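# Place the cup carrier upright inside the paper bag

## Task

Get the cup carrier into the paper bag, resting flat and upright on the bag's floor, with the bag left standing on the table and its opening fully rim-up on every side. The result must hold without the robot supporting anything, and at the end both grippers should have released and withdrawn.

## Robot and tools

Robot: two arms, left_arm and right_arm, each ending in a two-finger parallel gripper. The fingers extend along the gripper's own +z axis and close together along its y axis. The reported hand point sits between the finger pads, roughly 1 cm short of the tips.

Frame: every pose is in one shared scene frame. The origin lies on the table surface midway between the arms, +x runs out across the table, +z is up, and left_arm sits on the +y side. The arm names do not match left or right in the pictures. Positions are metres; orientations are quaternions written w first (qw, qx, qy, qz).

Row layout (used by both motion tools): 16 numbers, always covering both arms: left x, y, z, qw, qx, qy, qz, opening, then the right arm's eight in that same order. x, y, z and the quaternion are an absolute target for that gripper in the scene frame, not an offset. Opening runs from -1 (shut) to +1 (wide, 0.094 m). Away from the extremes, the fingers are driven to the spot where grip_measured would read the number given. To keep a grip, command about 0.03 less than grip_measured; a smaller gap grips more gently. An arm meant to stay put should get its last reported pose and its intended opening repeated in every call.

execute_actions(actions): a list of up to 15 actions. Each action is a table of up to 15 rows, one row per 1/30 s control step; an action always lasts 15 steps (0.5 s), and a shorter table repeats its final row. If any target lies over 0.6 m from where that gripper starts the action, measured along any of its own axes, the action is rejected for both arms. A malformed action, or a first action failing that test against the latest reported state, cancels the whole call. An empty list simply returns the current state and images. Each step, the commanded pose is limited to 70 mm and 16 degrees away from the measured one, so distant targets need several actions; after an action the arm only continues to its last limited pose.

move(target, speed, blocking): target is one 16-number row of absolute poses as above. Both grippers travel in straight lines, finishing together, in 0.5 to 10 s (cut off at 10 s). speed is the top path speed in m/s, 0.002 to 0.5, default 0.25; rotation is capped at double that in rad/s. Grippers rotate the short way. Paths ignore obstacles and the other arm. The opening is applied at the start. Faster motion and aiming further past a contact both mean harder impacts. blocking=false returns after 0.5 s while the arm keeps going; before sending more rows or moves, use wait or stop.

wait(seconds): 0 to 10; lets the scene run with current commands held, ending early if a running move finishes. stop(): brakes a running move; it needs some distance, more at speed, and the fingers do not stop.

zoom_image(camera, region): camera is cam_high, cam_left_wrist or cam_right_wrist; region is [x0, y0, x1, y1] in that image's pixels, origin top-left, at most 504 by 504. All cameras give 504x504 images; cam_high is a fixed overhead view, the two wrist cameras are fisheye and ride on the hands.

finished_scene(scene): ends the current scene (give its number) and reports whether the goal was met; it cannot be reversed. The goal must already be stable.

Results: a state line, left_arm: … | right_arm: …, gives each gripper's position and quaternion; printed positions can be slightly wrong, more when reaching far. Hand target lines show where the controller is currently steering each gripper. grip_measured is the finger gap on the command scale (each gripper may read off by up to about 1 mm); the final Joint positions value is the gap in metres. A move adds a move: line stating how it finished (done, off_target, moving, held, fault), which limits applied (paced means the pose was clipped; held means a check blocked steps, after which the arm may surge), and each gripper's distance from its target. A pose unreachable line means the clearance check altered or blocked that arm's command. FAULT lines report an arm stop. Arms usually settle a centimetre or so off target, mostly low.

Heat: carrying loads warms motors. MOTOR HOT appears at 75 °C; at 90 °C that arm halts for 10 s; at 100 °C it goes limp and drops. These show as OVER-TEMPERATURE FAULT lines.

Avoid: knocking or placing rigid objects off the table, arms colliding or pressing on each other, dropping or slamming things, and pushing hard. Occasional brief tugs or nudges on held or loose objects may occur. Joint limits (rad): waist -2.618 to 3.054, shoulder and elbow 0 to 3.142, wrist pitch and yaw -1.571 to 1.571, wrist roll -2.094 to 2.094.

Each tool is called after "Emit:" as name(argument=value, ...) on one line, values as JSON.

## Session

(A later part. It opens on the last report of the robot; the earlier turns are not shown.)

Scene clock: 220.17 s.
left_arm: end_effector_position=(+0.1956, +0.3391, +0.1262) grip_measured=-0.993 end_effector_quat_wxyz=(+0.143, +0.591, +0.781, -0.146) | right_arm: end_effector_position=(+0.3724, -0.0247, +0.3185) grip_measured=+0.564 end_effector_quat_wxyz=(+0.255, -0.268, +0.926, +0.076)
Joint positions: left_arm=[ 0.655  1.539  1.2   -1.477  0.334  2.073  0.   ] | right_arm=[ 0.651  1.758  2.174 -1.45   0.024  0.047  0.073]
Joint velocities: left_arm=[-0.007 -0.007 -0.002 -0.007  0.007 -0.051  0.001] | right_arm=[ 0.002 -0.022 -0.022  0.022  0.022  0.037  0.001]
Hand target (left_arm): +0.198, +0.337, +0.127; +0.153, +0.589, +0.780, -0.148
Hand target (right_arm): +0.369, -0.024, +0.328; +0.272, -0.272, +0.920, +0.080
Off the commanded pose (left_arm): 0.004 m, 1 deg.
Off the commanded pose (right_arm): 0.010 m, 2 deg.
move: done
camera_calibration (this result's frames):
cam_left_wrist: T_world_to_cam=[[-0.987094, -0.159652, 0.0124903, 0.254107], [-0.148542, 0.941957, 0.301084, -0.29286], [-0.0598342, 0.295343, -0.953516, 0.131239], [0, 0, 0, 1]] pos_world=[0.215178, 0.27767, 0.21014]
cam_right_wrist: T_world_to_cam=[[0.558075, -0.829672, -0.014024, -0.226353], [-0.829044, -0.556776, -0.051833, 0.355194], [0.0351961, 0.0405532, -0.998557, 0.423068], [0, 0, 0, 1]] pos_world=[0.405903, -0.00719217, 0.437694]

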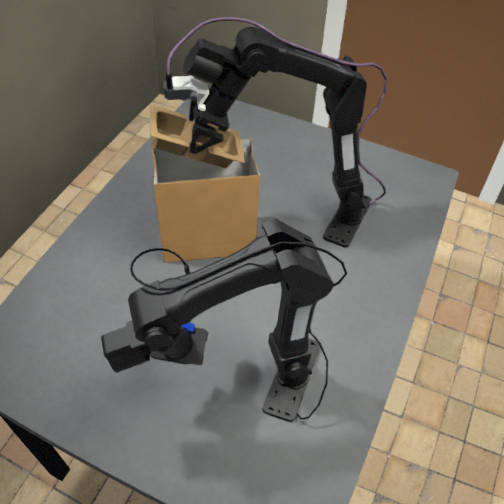

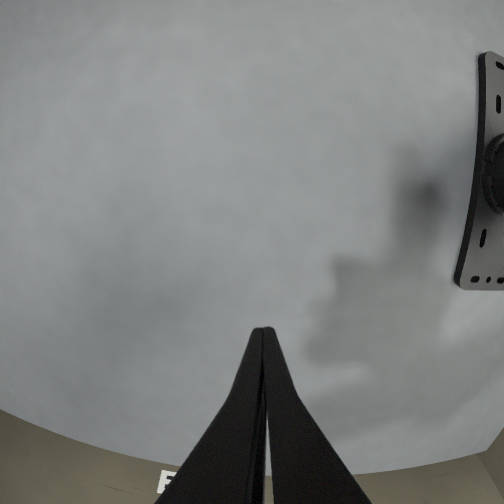

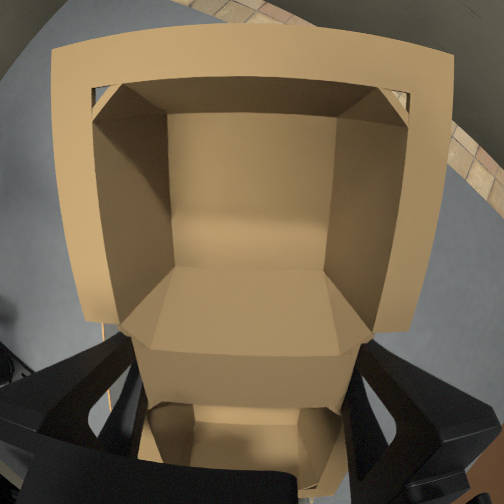

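Emit:
move(target=[0.1982,0.3367,0.1274,0.153,0.589,0.780,-0.148,-1,0.342,-0.015,0.326,0.2723,-0.2723,0.9193,0.0807,0.525], speed=0.04)

Emit:
zoom_image(camera="cam_right_wrist", region=[60, 290, 440, 504])

Emit:
zoom_image(camera="cam_high", region=[130, 70, 290, 230])

Scene clock: 250.57 s.
left_arm: end_effector_position=(+0.1954, +0.3393, +0.1261) grip_measured=-0.993 end_effector_quat_wxyz=(+0.142, +0.591, +0.781, -0.146) | right_arm: end_effector_position=(+0.3439, -0.0148, +0.3184) grip_measured=+0.564 end_effector_quat_wxyz=(+0.256, -0.276, +0.923, +0.078)
Joint positions: left_arm=[ 0.655  1.539  1.2   -1.477  0.332  2.073  0.   ] | right_arm=[ 0.731  1.682  2.081 -1.431  0.057  0.101  0.073]
Joint velocities: left_arm=[ 0.002 -0.002  0.007  0.007 -0.022  0.022  0.   ] | right_arm=[-0.022 -0.012 -0.012 -0.022 -0.095 -0.081 -0.   ]
Hand target (left_arm): +0.198, +0.337, +0.127; +0.153, +0.589, +0.780, -0.148
Hand target (right_arm): +0.342, -0.015, +0.325; +0.271, -0.272, +0.920, +0.081
Off the commanded pose (left_arm): 0.004 m, 1 deg.
Off the commanded pose (right_arm): 0.008 m, 2 deg.
move: done
camera_calibration (this result's frames):
cam_left_wrist: T_world_to_cam=[[-0.987152, -0.159214, 0.0134972, 0.253646], [-0.147732, 0.941612, 0.30256, -0.293297], [-0.0608809, 0.296679, -0.953035, 0.130748], [0, 0, 0, 1]] pos_world=[0.215018, 0.277766, 0.209924]
cam_right_wrist: T_world_to_cam=[[0.571722, -0.820328, -0.0139745, -0.206878], [-0.819599, -0.570274, -0.0551828, 0.334635], [0.0372987, 0.0430027, -0.998378, 0.422796], [0, 0, 0, 1]] pos_world=[0.376773, 0.00294434, 0.437685]

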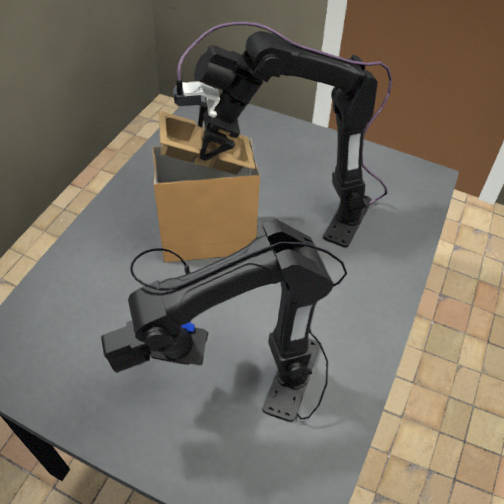

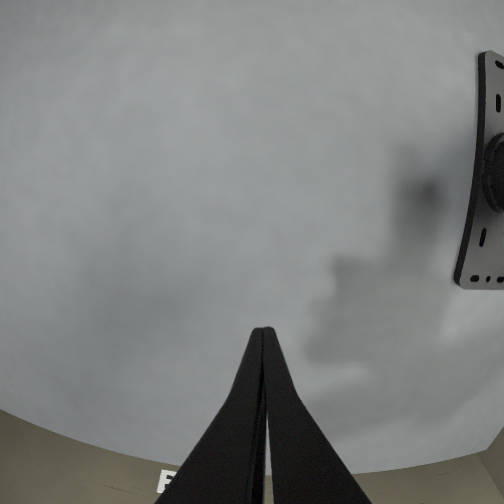

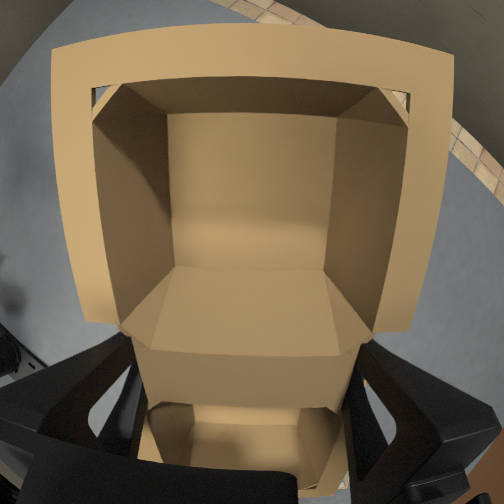

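Region (60, 290, 440, 504) of cam_right_wrist's 504x504 image, scaled by 1.326, with more detail than that image has; it fills the top 284 rows of this view, and the rest is white.

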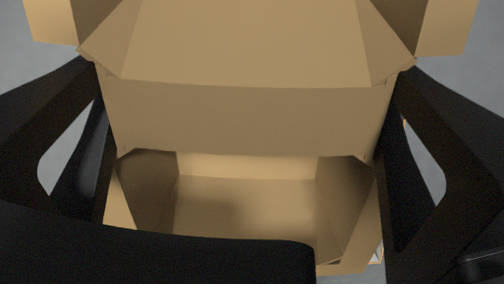

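Region (130, 70, 290, 230) of cam_high's 504x504 image, scaled by 3.150, with more detail than that image has.

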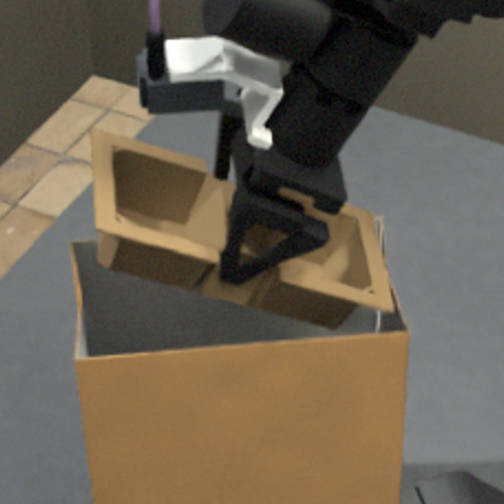

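Emit:
move(target=[0.1982,0.3367,0.1274,0.153,0.589,0.780,-0.148,-1,0.344,-0.017,0.275,0.2075,-0.2773,0.9361,0.0615,0.525], speed=0.04)

Emit:
zoom_image(camera="cam_high", region=[130, 70, 290, 230])

Scene clock: 258.77 s.
left_arm: end_effector_position=(+0.1951, +0.3396, +0.1259) grip_measured=-0.993 end_effector_quat_wxyz=(+0.141, +0.591, +0.781, -0.146) | right_arm: end_effector_position=(+0.3398, -0.0177, +0.2809) grip_measured=+0.564 end_effector_quat_wxyz=(+0.211, -0.280, +0.935, +0.060)
Joint positions: left_arm=[ 0.655  1.539  1.2   -1.477  0.33   2.073  0.   ] | right_arm=[ 0.731  1.682  1.958 -1.409  0.055  0.103  0.073]
Joint velocities: left_arm=[ 0.002 -0.007 -0.012  0.022  0.081 -0.081  0.   ] | right_arm=[-0.002 -0.012 -0.027  0.037 -0.022  0.081 -0.   ]
Hand target (left_arm): +0.198, +0.337, +0.127; +0.153, +0.589, +0.780, -0.148
Hand target (right_arm): +0.344, -0.017, +0.275; +0.207, -0.277, +0.936, +0.061
Off the commanded pose (left_arm): 0.005 m, 1 deg.
Off the commanded pose (right_arm): 0.007 m, 1 deg.
move: done
camera_calibration (this result's frames):
cam_left_wrist: T_world_to_cam=[[-0.98723, -0.158602, 0.014908, 0.253002], [-0.146595, 0.941124, 0.304625, -0.293907], [-0.0623443, 0.298549, -0.952356, 0.130058], [0, 0, 0, 1]] pos_world=[0.214794, 0.277901, 0.209621]
cam_right_wrist: T_world_to_cam=[[0.570082, -0.821548, -0.00813009, -0.208541], [-0.820571, -0.569841, 0.0440883, 0.300054], [-0.0408535, -0.0184626, -0.998995, 0.411314], [0, 0, 0, 1]] pos_world=[0.381905, 0.00725048, 0.395976]

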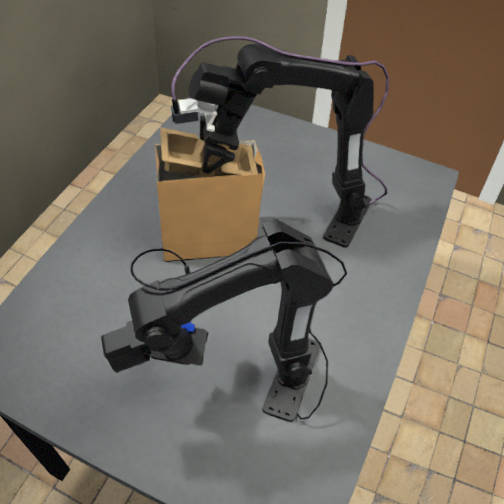

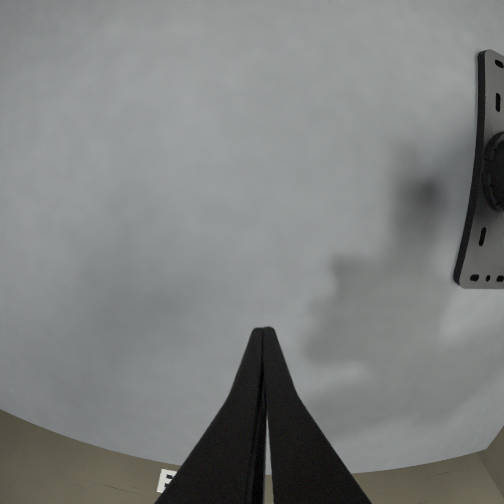

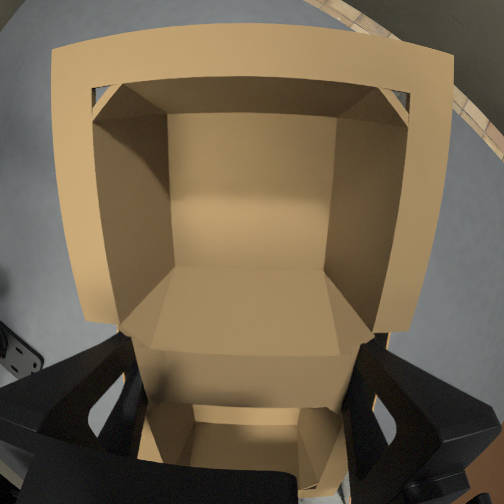

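Region (130, 70, 290, 230) of cam_high's 504x504 image, scaled by 3.150, with more detail than that image has.

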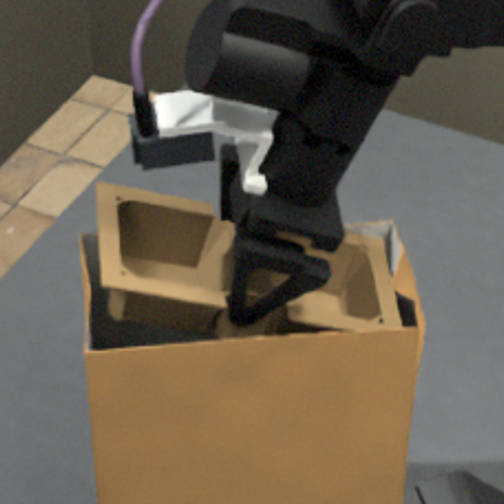

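Emit:
move(target=[0.1982,0.3367,0.1274,0.153,0.589,0.780,-0.148,-1,0.353,-0.013,0.25,0.1747,-0.2793,0.9428,0.0517,0.525], speed=0.03)

Emit:
zoom_image(camera="cam_high", region=[130, 70, 290, 230])

Scene clock: 266.10 s.
left_arm: end_effector_position=(+0.1951, +0.3396, +0.1260) grip_measured=-0.993 end_effector_quat_wxyz=(+0.141, +0.591, +0.781, -0.146) | right_arm: end_effector_position=(+0.3499, -0.0123, +0.2549) grip_measured=+0.564 end_effector_quat_wxyz=(+0.177, -0.280, +0.942, +0.051)
Joint positions: left_arm=[ 0.655  1.539  1.2   -1.477  0.33   2.073  0.   ] | right_arm=[ 0.72   1.754  1.958 -1.407  0.043  0.101  0.073]
Joint velocities: left_arm=[-0.012 -0.007  0.007  0.007 -0.022  0.007  0.002] | right_arm=[-0.012 -0.007  0.017 -0.051 -0.11   0.037 -0.   ]
Hand target (left_arm): +0.198, +0.337, +0.127; +0.153, +0.589, +0.780, -0.148
Hand target (right_arm): +0.353, -0.013, +0.250; +0.175, -0.279, +0.943, +0.051
Off the commanded pose (left_arm): 0.004 m, 1 deg.
Off the commanded pose (right_arm): 0.006 m, 0 deg.
move: done
camera_calibration (this result's frames):
cam_left_wrist: T_world_to_cam=[[-0.987219, -0.158689, 0.0147064, 0.253094], [-0.146757, 0.941194, 0.30433, -0.29382], [-0.0621353, 0.298282, -0.952453, 0.130157], [0, 0, 0, 1]] pos_world=[0.214826, 0.277881, 0.209664]
cam_right_wrist: T_world_to_cam=[[0.565905, -0.824387, -0.0117328, -0.207685], [-0.818196, -0.563294, 0.115134, 0.293677], [-0.101524, -0.0555555, -0.993281, 0.405189], [0, 0, 0, 1]] pos_world=[0.398951, 0.0167242, 0.366217]

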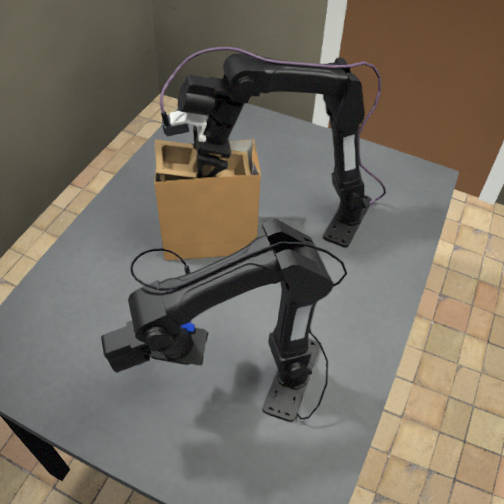

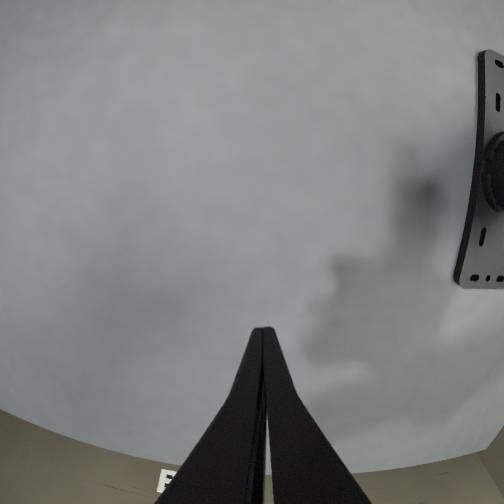

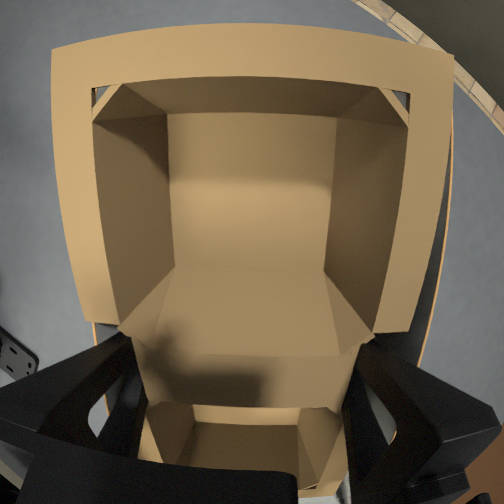

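Region (130, 70, 290, 230) of cam_high's 504x504 image, scaled by 3.150, with more detail than that image has.

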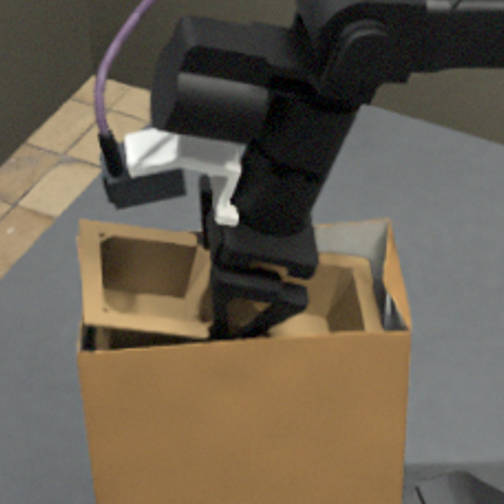

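Emit:
move(target=[0.1982,0.3367,0.1274,0.153,0.589,0.780,-0.148,-1,0.350,-0.026,0.253,0.1747,-0.2793,0.9428,0.0517,0.525], speed=0.03)

Scene clock: 276.07 s.
left_arm: end_effector_position=(+0.1951, +0.3396, +0.1259) grip_measured=-0.993 end_effector_quat_wxyz=(+0.141, +0.591, +0.781, -0.146) | right_arm: end_effector_position=(+0.3518, -0.0223, +0.2436) grip_measured=+0.564 end_effector_quat_wxyz=(+0.161, -0.280, +0.945, +0.044)
Joint positions: left_arm=[ 0.655  1.539  1.2   -1.477  0.33   2.073  0.   ] | right_arm=[ 0.692  1.754  1.922 -1.406  0.034  0.077  0.073]
Joint velocities: left_arm=[ 0.007 -0.007  0.002  0.066 -0.037  0.022 -0.001] | right_arm=[ 0.012 -0.007  0.002  0.022  0.066 -0.007 -0.001]
Hand target (left_arm): +0.198, +0.337, +0.127; +0.153, +0.589, +0.780, -0.148
Hand target (right_arm): +0.350, -0.026, +0.253; +0.174, -0.279, +0.943, +0.051
Off the commanded pose (left_arm): 0.005 m, 1 deg.
Off the commanded pose (right_arm): 0.010 m, 2 deg.
move: done
camera_calibration (this result's frames):
cam_left_wrist: T_world_to_cam=[[-0.98723, -0.158602, 0.014908, 0.253002], [-0.146595, 0.941124, 0.304625, -0.293907], [-0.0623443, 0.298549, -0.952356, 0.130058], [0, 0, 0, 1]] pos_world=[0.214794, 0.277901, 0.209621]
cam_right_wrist: T_world_to_cam=[[0.563647, -0.825968, -0.0088757, -0.217083], [-0.815762, -0.558305, 0.151086, 0.281457], [-0.129748, -0.0779188, -0.988481, 0.401862], [0, 0, 0, 1]] pos_world=[0.404101, 0.00914788, 0.352782]

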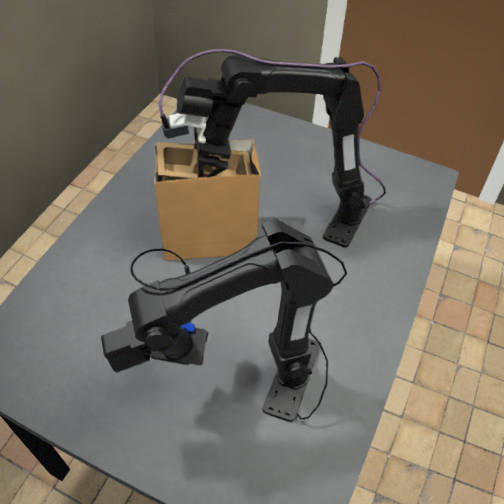

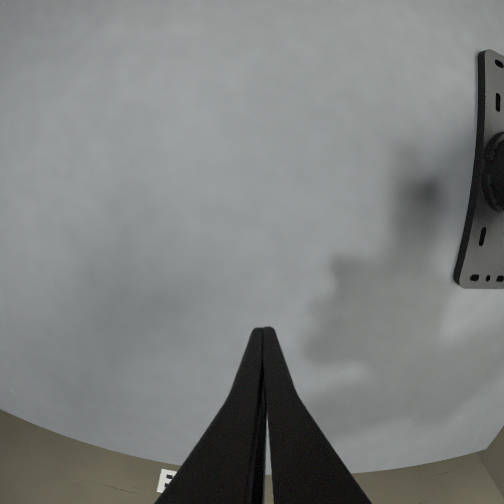

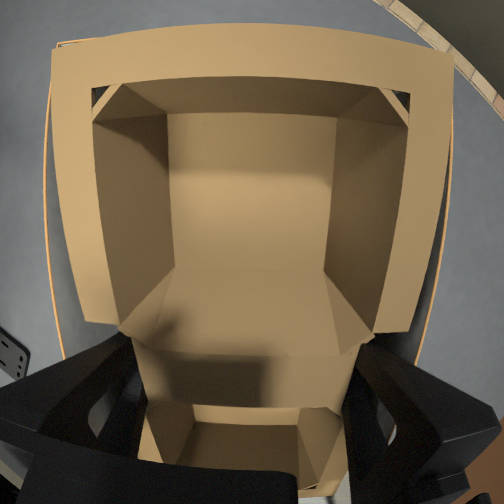

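Emit:
move(target=[0.1982,0.3367,0.1274,0.153,0.589,0.780,-0.148,-1,0.346,-0.026,0.215,0.1582,-0.2801,0.9457,0.0469,0.525], speed=0.025)

Emit:
zoom_image(camera="cam_high", region=[130, 70, 290, 230])

Scene clock: 285.53 s.
left_arm: end_effector_position=(+0.1951, +0.3396, +0.1259) grip_measured=-0.993 end_effector_quat_wxyz=(+0.141, +0.591, +0.781, -0.146) | right_arm: end_effector_position=(+0.3460, -0.0261, +0.2065) grip_measured=+0.564 end_effector_quat_wxyz=(+0.141, -0.282, +0.948, +0.037)
Joint positions: left_arm=[ 0.655  1.539  1.2   -1.477  0.33   2.073  0.   ] | right_arm=[ 0.692  1.719  1.739 -1.3    0.032  0.075  0.073]
Joint velocities: left_arm=[-0.017 -0.007 -0.002 -0.022  0.022  0.037  0.   ] | right_arm=[ 0.012 -0.002 -0.017  0.022 -0.037  0.007 -0.001]
Hand target (left_arm): +0.198, +0.337, +0.127; +0.153, +0.589, +0.780, -0.148
Hand target (right_arm): +0.346, -0.026, +0.215; +0.158, -0.280, +0.946, +0.047
Off the commanded pose (left_arm): 0.005 m, 1 deg.
Off the commanded pose (right_arm): 0.009 m, 2 deg.
move: done
camera_calibration (this result's frames):
cam_left_wrist: T_world_to_cam=[[-0.98723, -0.158602, 0.014908, 0.253002], [-0.146595, 0.941124, 0.304625, -0.293907], [-0.0623443, 0.298549, -0.952356, 0.130058], [0, 0, 0, 1]] pos_world=[0.214794, 0.277901, 0.209621]
cam_right_wrist: T_world_to_cam=[[0.565519, -0.824693, -0.00832244, -0.218082], [-0.808261, -0.556201, 0.193273, 0.268935], [-0.16402, -0.102573, -0.98111, 0.373779], [0, 0, 0, 1]] pos_world=[0.402006, 0.00807055, 0.312925]

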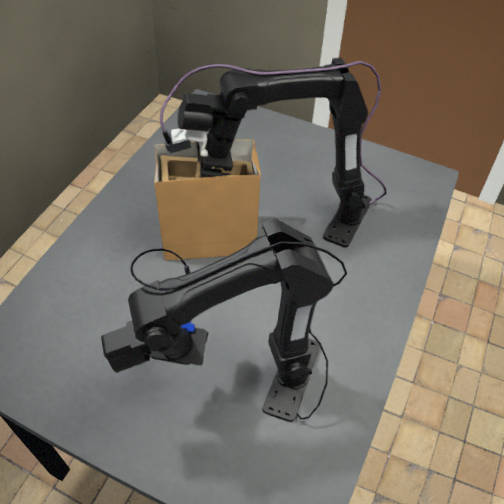

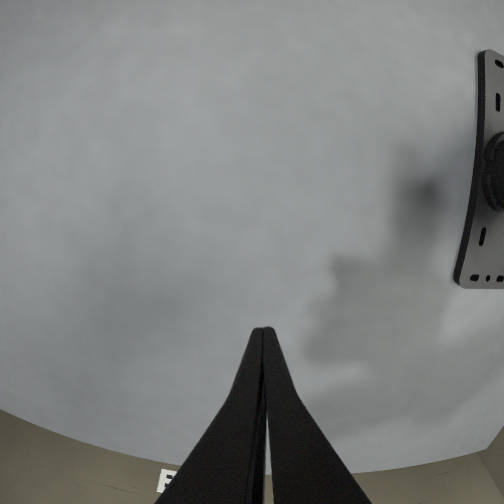

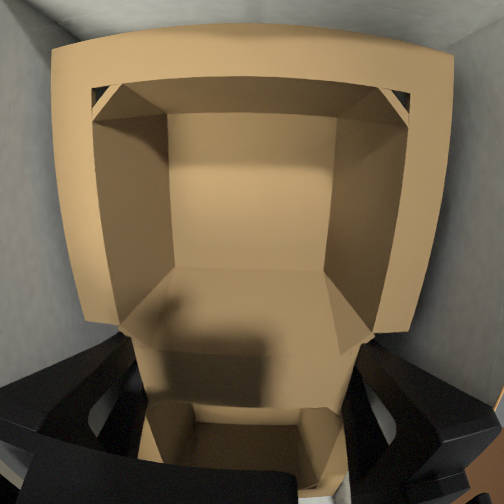

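Region (130, 70, 290, 230) of cam_high's 504x504 image, scaled by 3.150, with more detail than that image has.

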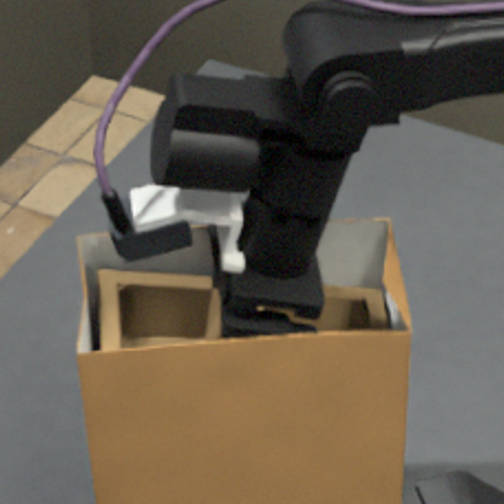

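Emit:
move(target=[0.1982,0.3367,0.1274,0.153,0.589,0.780,-0.148,-1,0.347,-0.0255,0.145,0.1251,-0.2816,0.9506,0.0371,0.525], speed=0.04)

Emit:
zoom_image(camera="cam_high", region=[130, 70, 290, 230])

Scene clock: 294.73 s.
left_arm: end_effector_position=(+0.1951, +0.3396, +0.1260) grip_measured=-0.993 end_effector_quat_wxyz=(+0.141, +0.591, +0.781, -0.146) | right_arm: end_effector_position=(+0.3456, -0.0252, +0.1481) grip_measured=+0.564 end_effector_quat_wxyz=(+0.124, -0.284, +0.950, +0.034)
Joint positions: left_arm=[ 0.655  1.539  1.2   -1.477  0.33   2.073  0.   ] | right_arm=[ 0.692  1.719  1.513 -1.109  0.026  0.075  0.073]
Joint velocities: left_arm=[-0.007  0.007 -0.012 -0.037 -0.095 -0.007  0.   ] | right_arm=[-0.007 -0.007  0.002  0.037  0.007 -0.066 -0.   ]
Hand target (left_arm): +0.198, +0.337, +0.127; +0.153, +0.589, +0.780, -0.148
Hand target (right_arm): +0.347, -0.025, +0.145; +0.125, -0.281, +0.951, +0.037
Off the commanded pose (left_arm): 0.004 m, 1 deg.
Off the commanded pose (right_arm): 0.003 m, 0 deg.
move: done
camera_calibration (this result's frames):
cam_left_wrist: T_world_to_cam=[[-0.987219, -0.158689, 0.0147064, 0.253094], [-0.146757, 0.941194, 0.30433, -0.29382], [-0.0621353, 0.298282, -0.952453, 0.130157], [0, 0, 0, 1]] pos_world=[0.214826, 0.277881, 0.209664]
cam_right_wrist: T_world_to_cam=[[0.566486, -0.823986, -0.0118929, -0.217326], [-0.801057, -0.553995, 0.22671, 0.27295], [-0.193395, -0.118901, -0.97389, 0.325229], [0, 0, 0, 1]] pos_world=[0.404658, 0.0108093, 0.252272]

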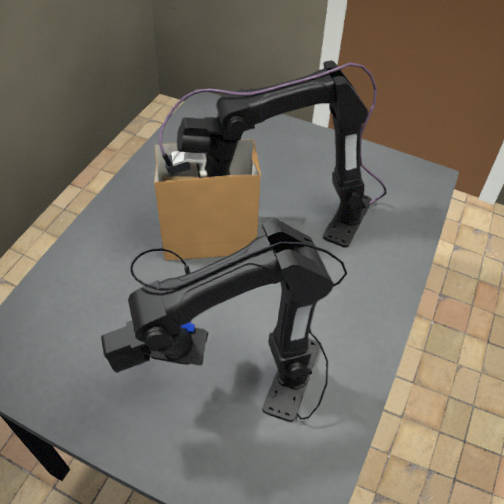

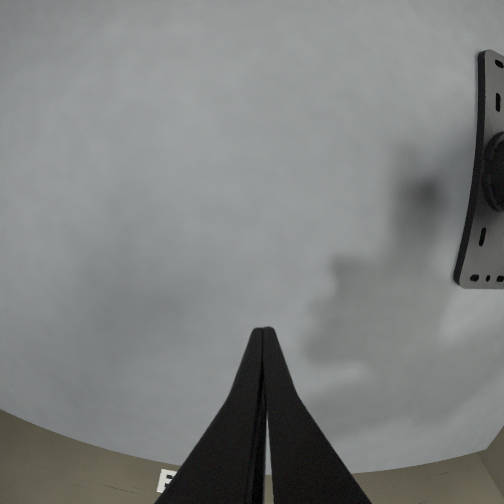

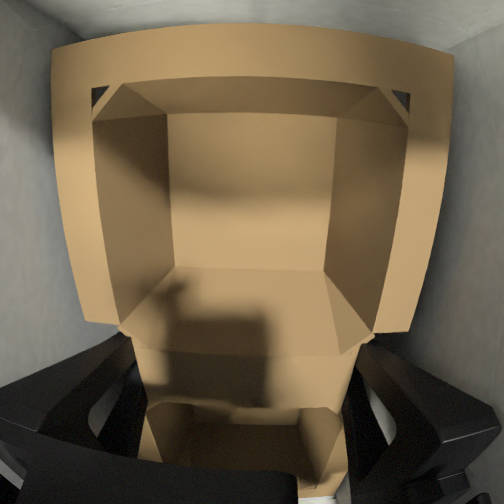

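Region (130, 70, 290, 230) of cam_high's 504x504 image, scaled by 3.150, with more detail than that image has.

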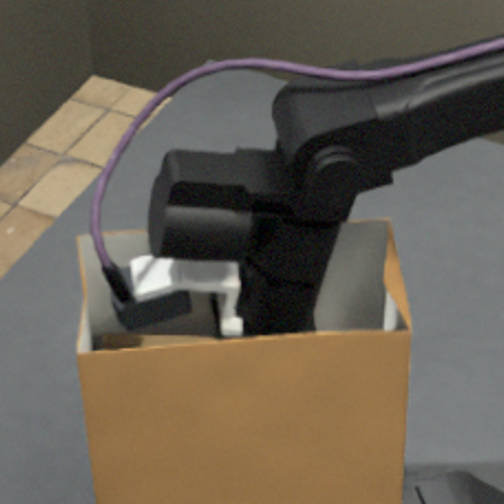

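Emit:
move(target=[0.1982,0.3367,0.1274,0.153,0.589,0.780,-0.148,-1,0.348,-0.025,0.05,0.0335,-0.2838,0.9582,0.0099,0.525], speed=0.04)

Emit:
zoom_image(camera="cam_high", region=[130, 90, 310, 270])

Scene clock: 306.07 s.
left_arm: end_effector_position=(+0.1951, +0.3396, +0.1259) grip_measured=-0.993 end_effector_quat_wxyz=(+0.141, +0.591, +0.781, -0.146) | right_arm: end_effector_position=(+0.3476, -0.0228, +0.0551) grip_measured=+0.564 end_effector_quat_wxyz=(+0.035, -0.285, +0.958, +0.006)
Joint positions: left_arm=[ 0.655  1.539  1.2   -1.477  0.33   2.073  0.   ] | right_arm=[ 0.688  1.94   1.452 -1.013  0.013  0.075  0.073]
Joint velocities: left_arm=[-0.002 -0.002  0.012  0.051 -0.051 -0.022 -0.001] | right_arm=[ 0.002  0.002 -0.002 -0.066 -0.037 -0.007  0.001]
Hand target (left_arm): +0.198, +0.337, +0.127; +0.153, +0.589, +0.780, -0.148
Hand target (right_arm): +0.348, -0.025, +0.051; +0.034, -0.283, +0.959, +0.009
Off the commanded pose (left_arm): 0.005 m, 1 deg.
Off the commanded pose (right_arm): 0.006 m, 0 deg.
move: done
camera_calibration (this result's frames):
cam_left_wrist: T_world_to_cam=[[-0.98723, -0.158602, 0.014908, 0.253002], [-0.146595, 0.941124, 0.304625, -0.293907], [-0.0623443, 0.298549, -0.952356, 0.130058], [0, 0, 0, 1]] pos_world=[0.214794, 0.277901, 0.209621]
cam_right_wrist: T_world_to_cam=[[0.562738, -0.826514, -0.0141888, -0.21616], [-0.753105, -0.519683, 0.403438, 0.271388], [-0.340821, -0.216344, -0.914897, 0.281054], [0, 0, 0, 1]] pos_world=[0.421814, 0.023181, 0.14458]

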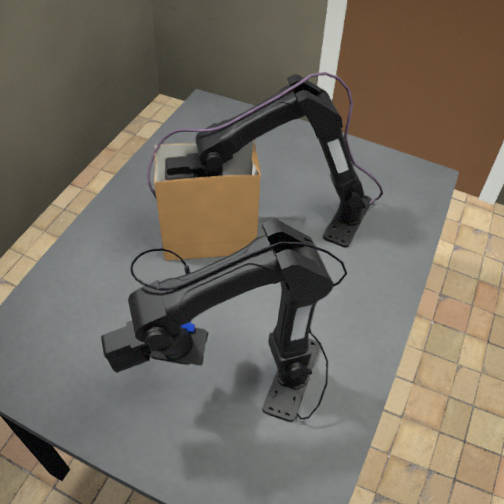

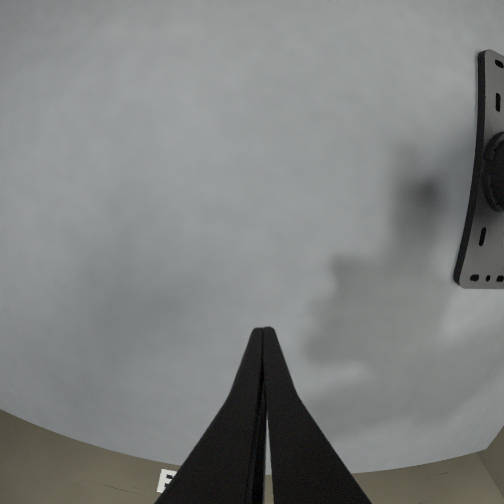

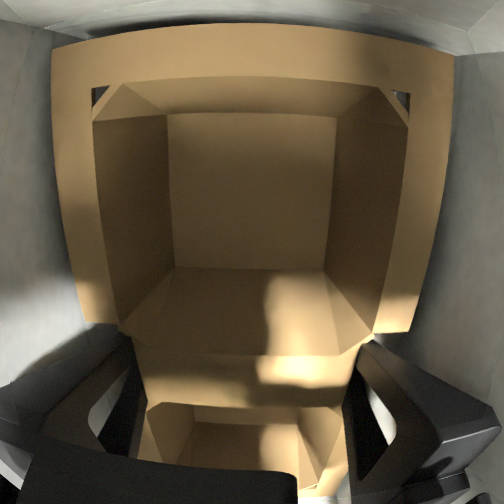

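Region (130, 90, 310, 270) of cam_high's 504x504 image, scaled by 2.800, with more detail than that image has.

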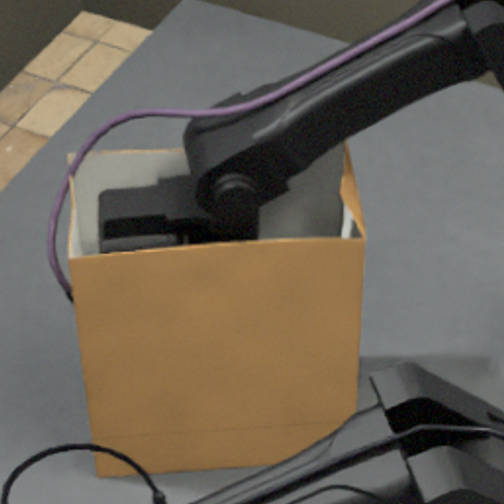

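Emit:
move(target=[0.1982,0.3367,0.1274,0.153,0.589,0.780,-0.148,-1,0.348,-0.024,0.027,0.0335,-0.2838,0.9582,0.0099,0.535], speed=0.02)

Scene clock: 317.07 s.
left_arm: end_effector_position=(+0.1951, +0.3396, +0.1259) grip_measured=-0.993 end_effector_quat_wxyz=(+0.141, +0.591, +0.781, -0.146) | right_arm: end_effector_position=(+0.3497, -0.0203, +0.0368) grip_measured=+0.564 end_effector_quat_wxyz=(+0.042, -0.285, +0.958, +0.011)
Joint positions: left_arm=[ 0.655  1.539  1.2   -1.477  0.33   2.073  0.   ] | right_arm=[ 0.688  1.957  1.4   -0.928  0.009  0.075  0.073]
Joint velocities: left_arm=[-0.002  0.012 -0.017  0.037  0.051  0.051  0.   ] | right_arm=[-0.007 -0.002 -0.027  0.11   0.007 -0.007 -0.001]
Hand target (left_arm): +0.198, +0.337, +0.127; +0.153, +0.589, +0.780, -0.148
Hand target (right_arm): +0.348, -0.024, +0.027; +0.034, -0.284, +0.958, +0.010
Off the commanded pose (left_arm): 0.005 m, 1 deg.
Off the commanded pose (right_arm): 0.011 m, 1 deg.
move: off_target (right_arm)
camera_calibration (this result's frames):
cam_left_wrist: T_world_to_cam=[[-0.98723, -0.158602, 0.014908, 0.253002], [-0.146595, 0.941124, 0.304625, -0.293907], [-0.0623443, 0.298549, -0.952356, 0.130058], [0, 0, 0, 1]] pos_world=[0.214794, 0.277901, 0.209621]
cam_right_wrist: T_world_to_cam=[[0.563121, -0.826168, -0.0184657, -0.215596], [-0.756941, -0.524644, 0.389602, 0.283395], [-0.331564, -0.205416, -0.920798, 0.262836], [0, 0, 0, 1]] pos_world=[0.423067, 0.0245538, 0.127627]

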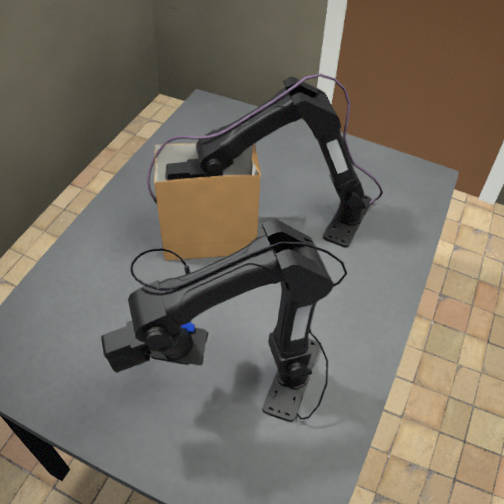

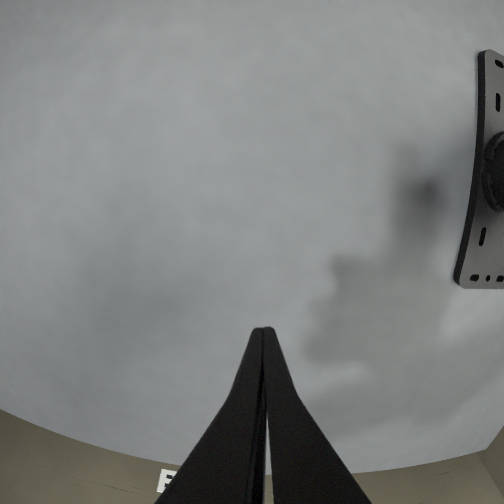

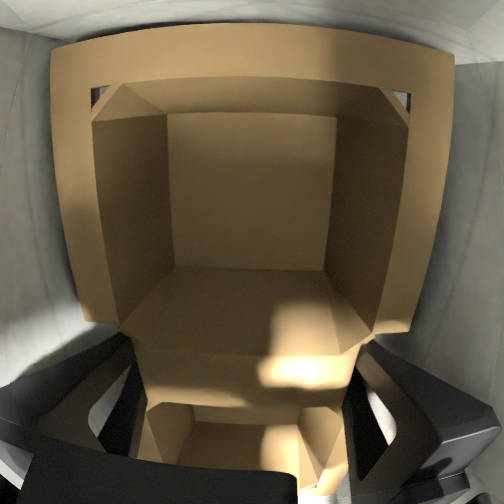

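Emit:
execute_actions(actions=[[[0.1982,0.3367,0.1274,0.153,0.589,0.780,-0.148,-1,0.3497,-0.0203,0.035,0.042,-0.285,0.958,0.011,0.58],[0.1982,0.3367,0.1274,0.153,0.589,0.780,-0.148,-1,0.3497,-0.0203,0.035,0.042,-0.285,0.958,0.011,0.62],[0.1982,0.3367,0.1274,0.153,0.589,0.780,-0.148,-1,0.3497,-0.0203,0.035,0.042,-0.285,0.958,0.011,0.66],[0.1982,0.3367,0.1274,0.153,0.589,0.780,-0.148,-1,0.3497,-0.0203,0.035,0.042,-0.285,0.958,0.011,0.70],[0.1982,0.3367,0.1274,0.153,0.589,0.780,-0.148,-1,0.3497,-0.0203,0.035,0.042,-0.285,0.958,0.011,0.74],[0.1982,0.3367,0.1274,0.153,0.589,0.780,-0.148,-1,0.3497,-0.0203,0.035,0.042,-0.285,0.958,0.011,0.78]]])

Scene clock: 321.70 s.
left_arm: end_effector_position=(+0.1951, +0.3396, +0.1260) grip_measured=-0.993 end_effector_quat_wxyz=(+0.141, +0.591, +0.781, -0.146) | right_arm: end_effector_position=(+0.3499, -0.0201, +0.0368) grip_measured=+0.778 end_effector_quat_wxyz=(+0.042, -0.285, +0.958, +0.011)
Joint positions: left_arm=[ 0.655  1.539  1.2   -1.477  0.33   2.073  0.   ] | right_arm=[ 0.688  1.957  1.399 -0.926  0.009  0.075  0.084]
Joint velocities: left_arm=[-0.017  0.007 -0.027  0.022 -0.051 -0.022  0.   ] | right_arm=[-0.002  0.002 -0.007  0.051 -0.051  0.051  0.   ]
Hand target (left_arm): +0.198, +0.337, +0.127; +0.153, +0.589, +0.780, -0.148
Hand target (right_arm): +0.350, -0.020, +0.035; +0.042, -0.285, +0.958, +0.011
Off the commanded pose (left_arm): 0.004 m, 1 deg.
Off the commanded pose (right_arm): 0.002 m, 0 deg.
camera_calibration (this result's frames):
cam_left_wrist: T_world_to_cam=[[-0.987219, -0.158689, 0.0147064, 0.253094], [-0.146757, 0.941194, 0.30433, -0.29382], [-0.0621353, 0.298282, -0.952453, 0.130157], [0, 0, 0, 1]] pos_world=[0.214826, 0.277881, 0.209664]
cam_right_wrist: T_world_to_cam=[[0.563161, -0.826131, -0.0189092, -0.215512], [-0.757187, -0.525057, 0.388566, 0.283768], [-0.330934, -0.204507, -0.921227, 0.262683], [0, 0, 0, 1]] pos_world=[0.423164, 0.0246738, 0.127653]

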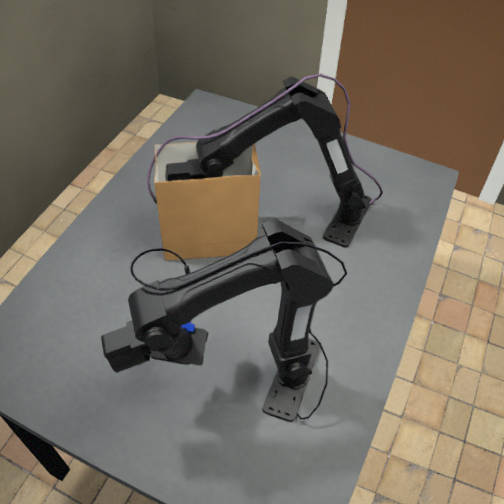

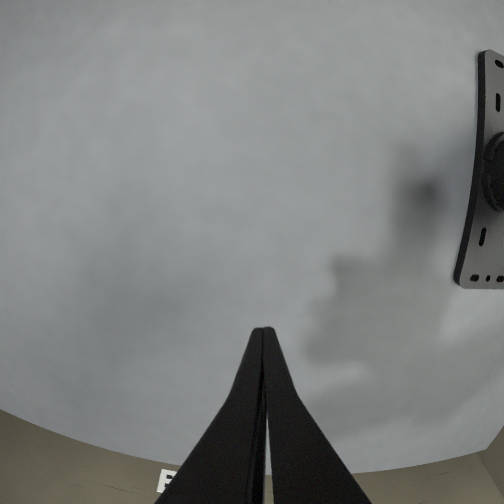

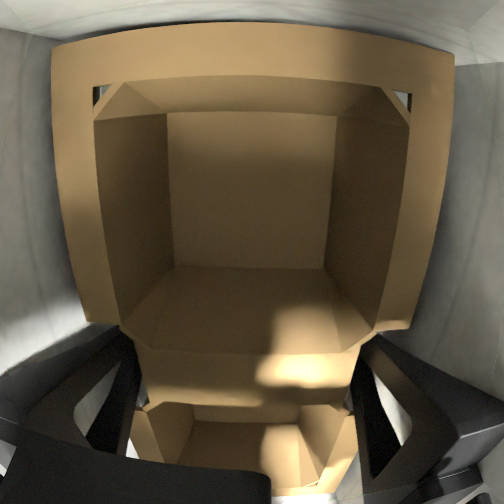

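Emit:
move(target=[0.1982,0.3367,0.1274,0.153,0.589,0.780,-0.148,-1,0.354,-0.0175,0.09,0.0502,-0.2836,0.9575,0.0149,0.78], speed=0.07)

Scene clock: 326.10 s.
left_arm: end_effector_position=(+0.1951, +0.3396, +0.1260) grip_measured=-0.993 end_effector_quat_wxyz=(+0.141, +0.591, +0.781, -0.146) | right_arm: end_effector_position=(+0.3466, -0.0226, +0.0726) grip_measured=+0.778 end_effector_quat_wxyz=(+0.028, -0.285, +0.958, +0.006)
Joint positions: left_arm=[ 0.655  1.539  1.2   -1.477  0.33   2.073  0.   ] | right_arm=[ 0.688  1.935  1.517 -1.096  0.009  0.075  0.084]
Joint velocities: left_arm=[-0.002 -0.017 -0.007 -0.037  0.051 -0.007  0.   ] | right_arm=[-0.002  0.017 -0.002 -0.007  0.022 -0.037  0.   ]
Hand target (left_arm): +0.198, +0.337, +0.127; +0.153, +0.589, +0.780, -0.148
Hand target (right_arm): +0.353, -0.018, +0.090; +0.050, -0.284, +0.957, +0.015
Off the commanded pose (left_arm): 0.004 m, 1 deg.
Off the commanded pose (right_arm): 0.020 m, 3 deg.
move: off_target (right_arm)
camera_calibration (this result's frames):
cam_left_wrist: T_world_to_cam=[[-0.987219, -0.158689, 0.0147064, 0.253094], [-0.146757, 0.941194, 0.30433, -0.29382], [-0.0621353, 0.298282, -0.952453, 0.130157], [0, 0, 0, 1]] pos_world=[0.214826, 0.277881, 0.209664]
cam_right_wrist: T_world_to_cam=[[0.562734, -0.826458, -0.017234, -0.215048], [-0.747692, -0.517772, 0.415775, 0.260921], [-0.352544, -0.221085, -0.909304, 0.300327], [0, 0, 0, 1]] pos_world=[0.421982, 0.0237669, 0.160898]

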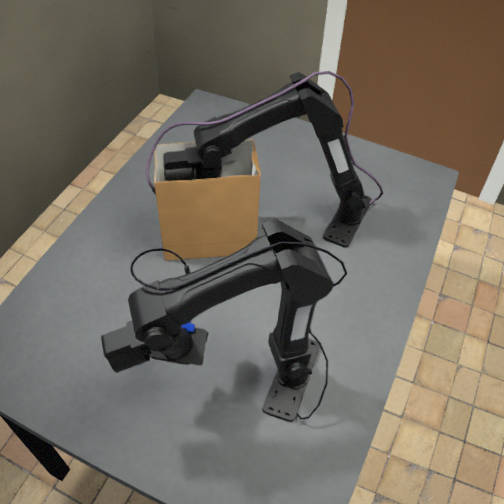

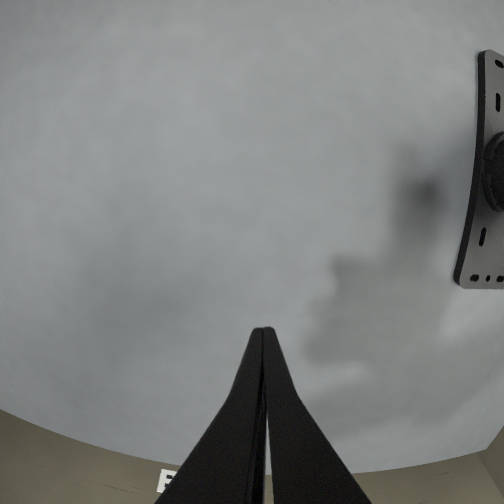

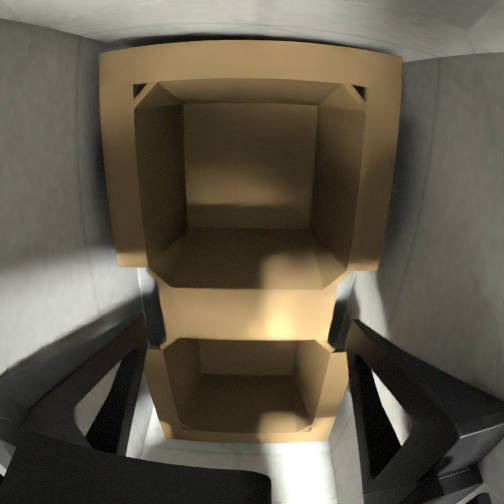

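Emit:
move(target=[0.1982,0.3367,0.1274,0.153,0.589,0.780,-0.148,-1,0.352,-0.021,0.18,0.1251,-0.2816,0.9506,0.0371,0.0], speed=0.12)

Emit:
move(target=[0.1982,0.3367,0.1274,0.153,0.589,0.780,-0.148,-1,0.352,-0.021,0.33,0.2723,-0.2723,0.9193,0.0807,0.0], speed=0.15)

Scene clock: 330.93 s.
left_arm: end_effector_position=(+0.1951, +0.3396, +0.1260) grip_measured=-0.993 end_effector_quat_wxyz=(+0.141, +0.591, +0.781, -0.146) | right_arm: end_effector_position=(+0.3471, -0.0223, +0.1630) grip_measured=+0.002 end_effector_quat_wxyz=(+0.103, -0.283, +0.953, +0.035)
Joint positions: left_arm=[ 0.655  1.539  1.2   -1.477  0.33   2.073  0.   ] | right_arm=[ 0.688  1.772  1.644 -1.225  0.009  0.075  0.047]
Joint velocities: left_arm=[ 0.022 -0.007  0.002 -0.051  0.051 -0.051  0.   ] | right_arm=[-0.042 -0.012  0.002 -0.007 -0.007  0.007 -0.   ]
Hand target (left_arm): +0.198, +0.337, +0.127; +0.153, +0.589, +0.780, -0.148
Hand target (right_arm): +0.351, -0.022, +0.179; +0.125, -0.282, +0.950, +0.038
Off the commanded pose (left_arm): 0.004 m, 1 deg.
Off the commanded pose (right_arm): 0.018 m, 3 deg.
move: off_target (right_arm)
camera_calibration (this result's frames):
cam_left_wrist: T_world_to_cam=[[-0.987219, -0.158689, 0.0147064, 0.253094], [-0.146757, 0.941194, 0.30433, -0.29382], [-0.0621353, 0.298282, -0.952453, 0.130157], [0, 0, 0, 1]] pos_world=[0.214826, 0.277881, 0.209664]
cam_right_wrist: T_world_to_cam=[[0.565514, -0.824325, -0.0260982, -0.212926], [-0.791329, -0.55125, 0.264428, 0.262985], [-0.232361, -0.128885, -0.964052, 0.352077], [0, 0, 0, 1]] pos_world=[0.41033, 0.0148277, 0.264323]

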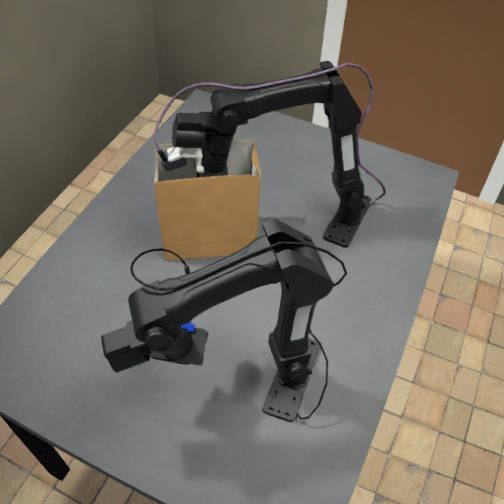

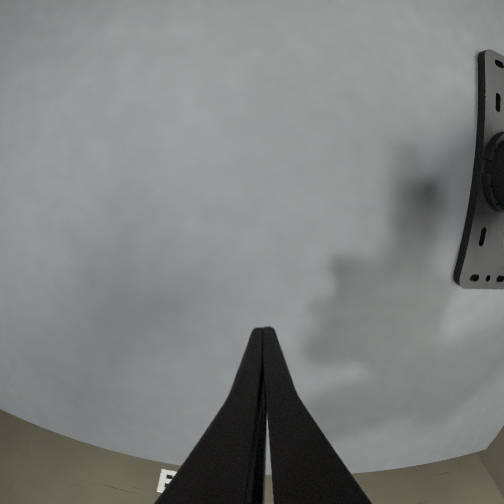

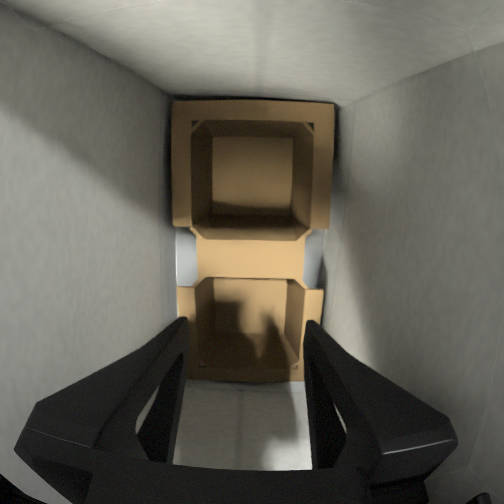

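Scene clock: 332.70 s.
left_arm: end_effector_position=(+0.1951, +0.3396, +0.1260) grip_measured=-0.993 end_effector_quat_wxyz=(+0.141, +0.591, +0.781, -0.146) | right_arm: end_effector_position=(+0.3542, -0.0227, +0.3166) grip_measured=+0.002 end_effector_quat_wxyz=(+0.256, -0.271, +0.925, +0.079)
Joint positions: left_arm=[ 0.655  1.539  1.2   -1.477  0.33   2.073  0.   ] | right_arm=[ 0.688  1.687  2.077 -1.419  0.035  0.075  0.047]
Joint velocities: left_arm=[-0.012 -0.007  0.012 -0.037  0.095 -0.037  0.001] | right_arm=[ 0.002 -0.017 -0.002 -0.095 -0.037 -0.037 -0.   ]
Hand target (left_arm): +0.198, +0.337, +0.127; +0.153, +0.589, +0.780, -0.148
Hand target (right_arm): +0.351, -0.022, +0.330; +0.272, -0.274, +0.919, +0.083
Off the commanded pose (left_arm): 0.004 m, 1 deg.
Off the commanded pose (right_arm): 0.014 m, 2 deg.
move: off_target (right_arm)
camera_calibration (this result's frames):
cam_left_wrist: T_world_to_cam=[[-0.987219, -0.158689, 0.0147064, 0.253094], [-0.146757, 0.941194, 0.30433, -0.29382], [-0.0621353, 0.298282, -0.952453, 0.130157], [0, 0, 0, 1]] pos_world=[0.214826, 0.277881, 0.209664]
cam_right_wrist: T_world_to_cam=[[0.563548, -0.825863, -0.0190937, -0.214873], [-0.825296, -0.56185, -0.0566659, 0.341159], [0.0360705, 0.0476918, -0.998211, 0.421473], [0, 0, 0, 1]] pos_world=[0.387445, -0.00587675, 0.435949]

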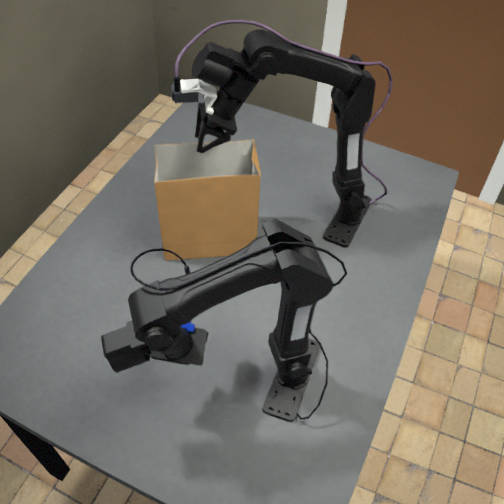

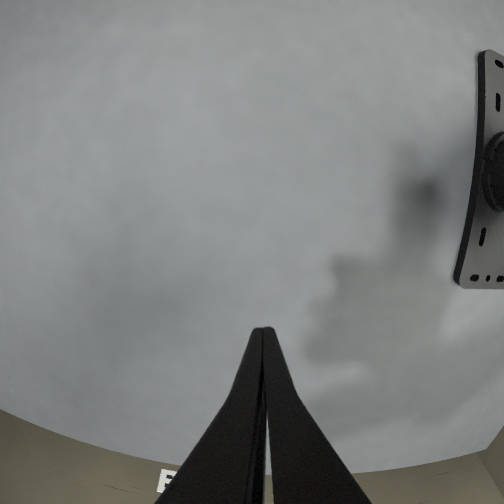

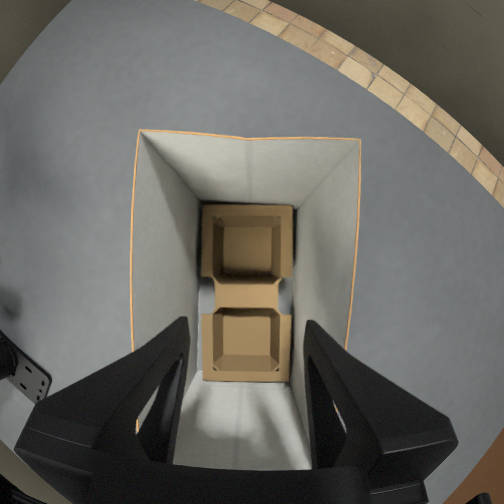

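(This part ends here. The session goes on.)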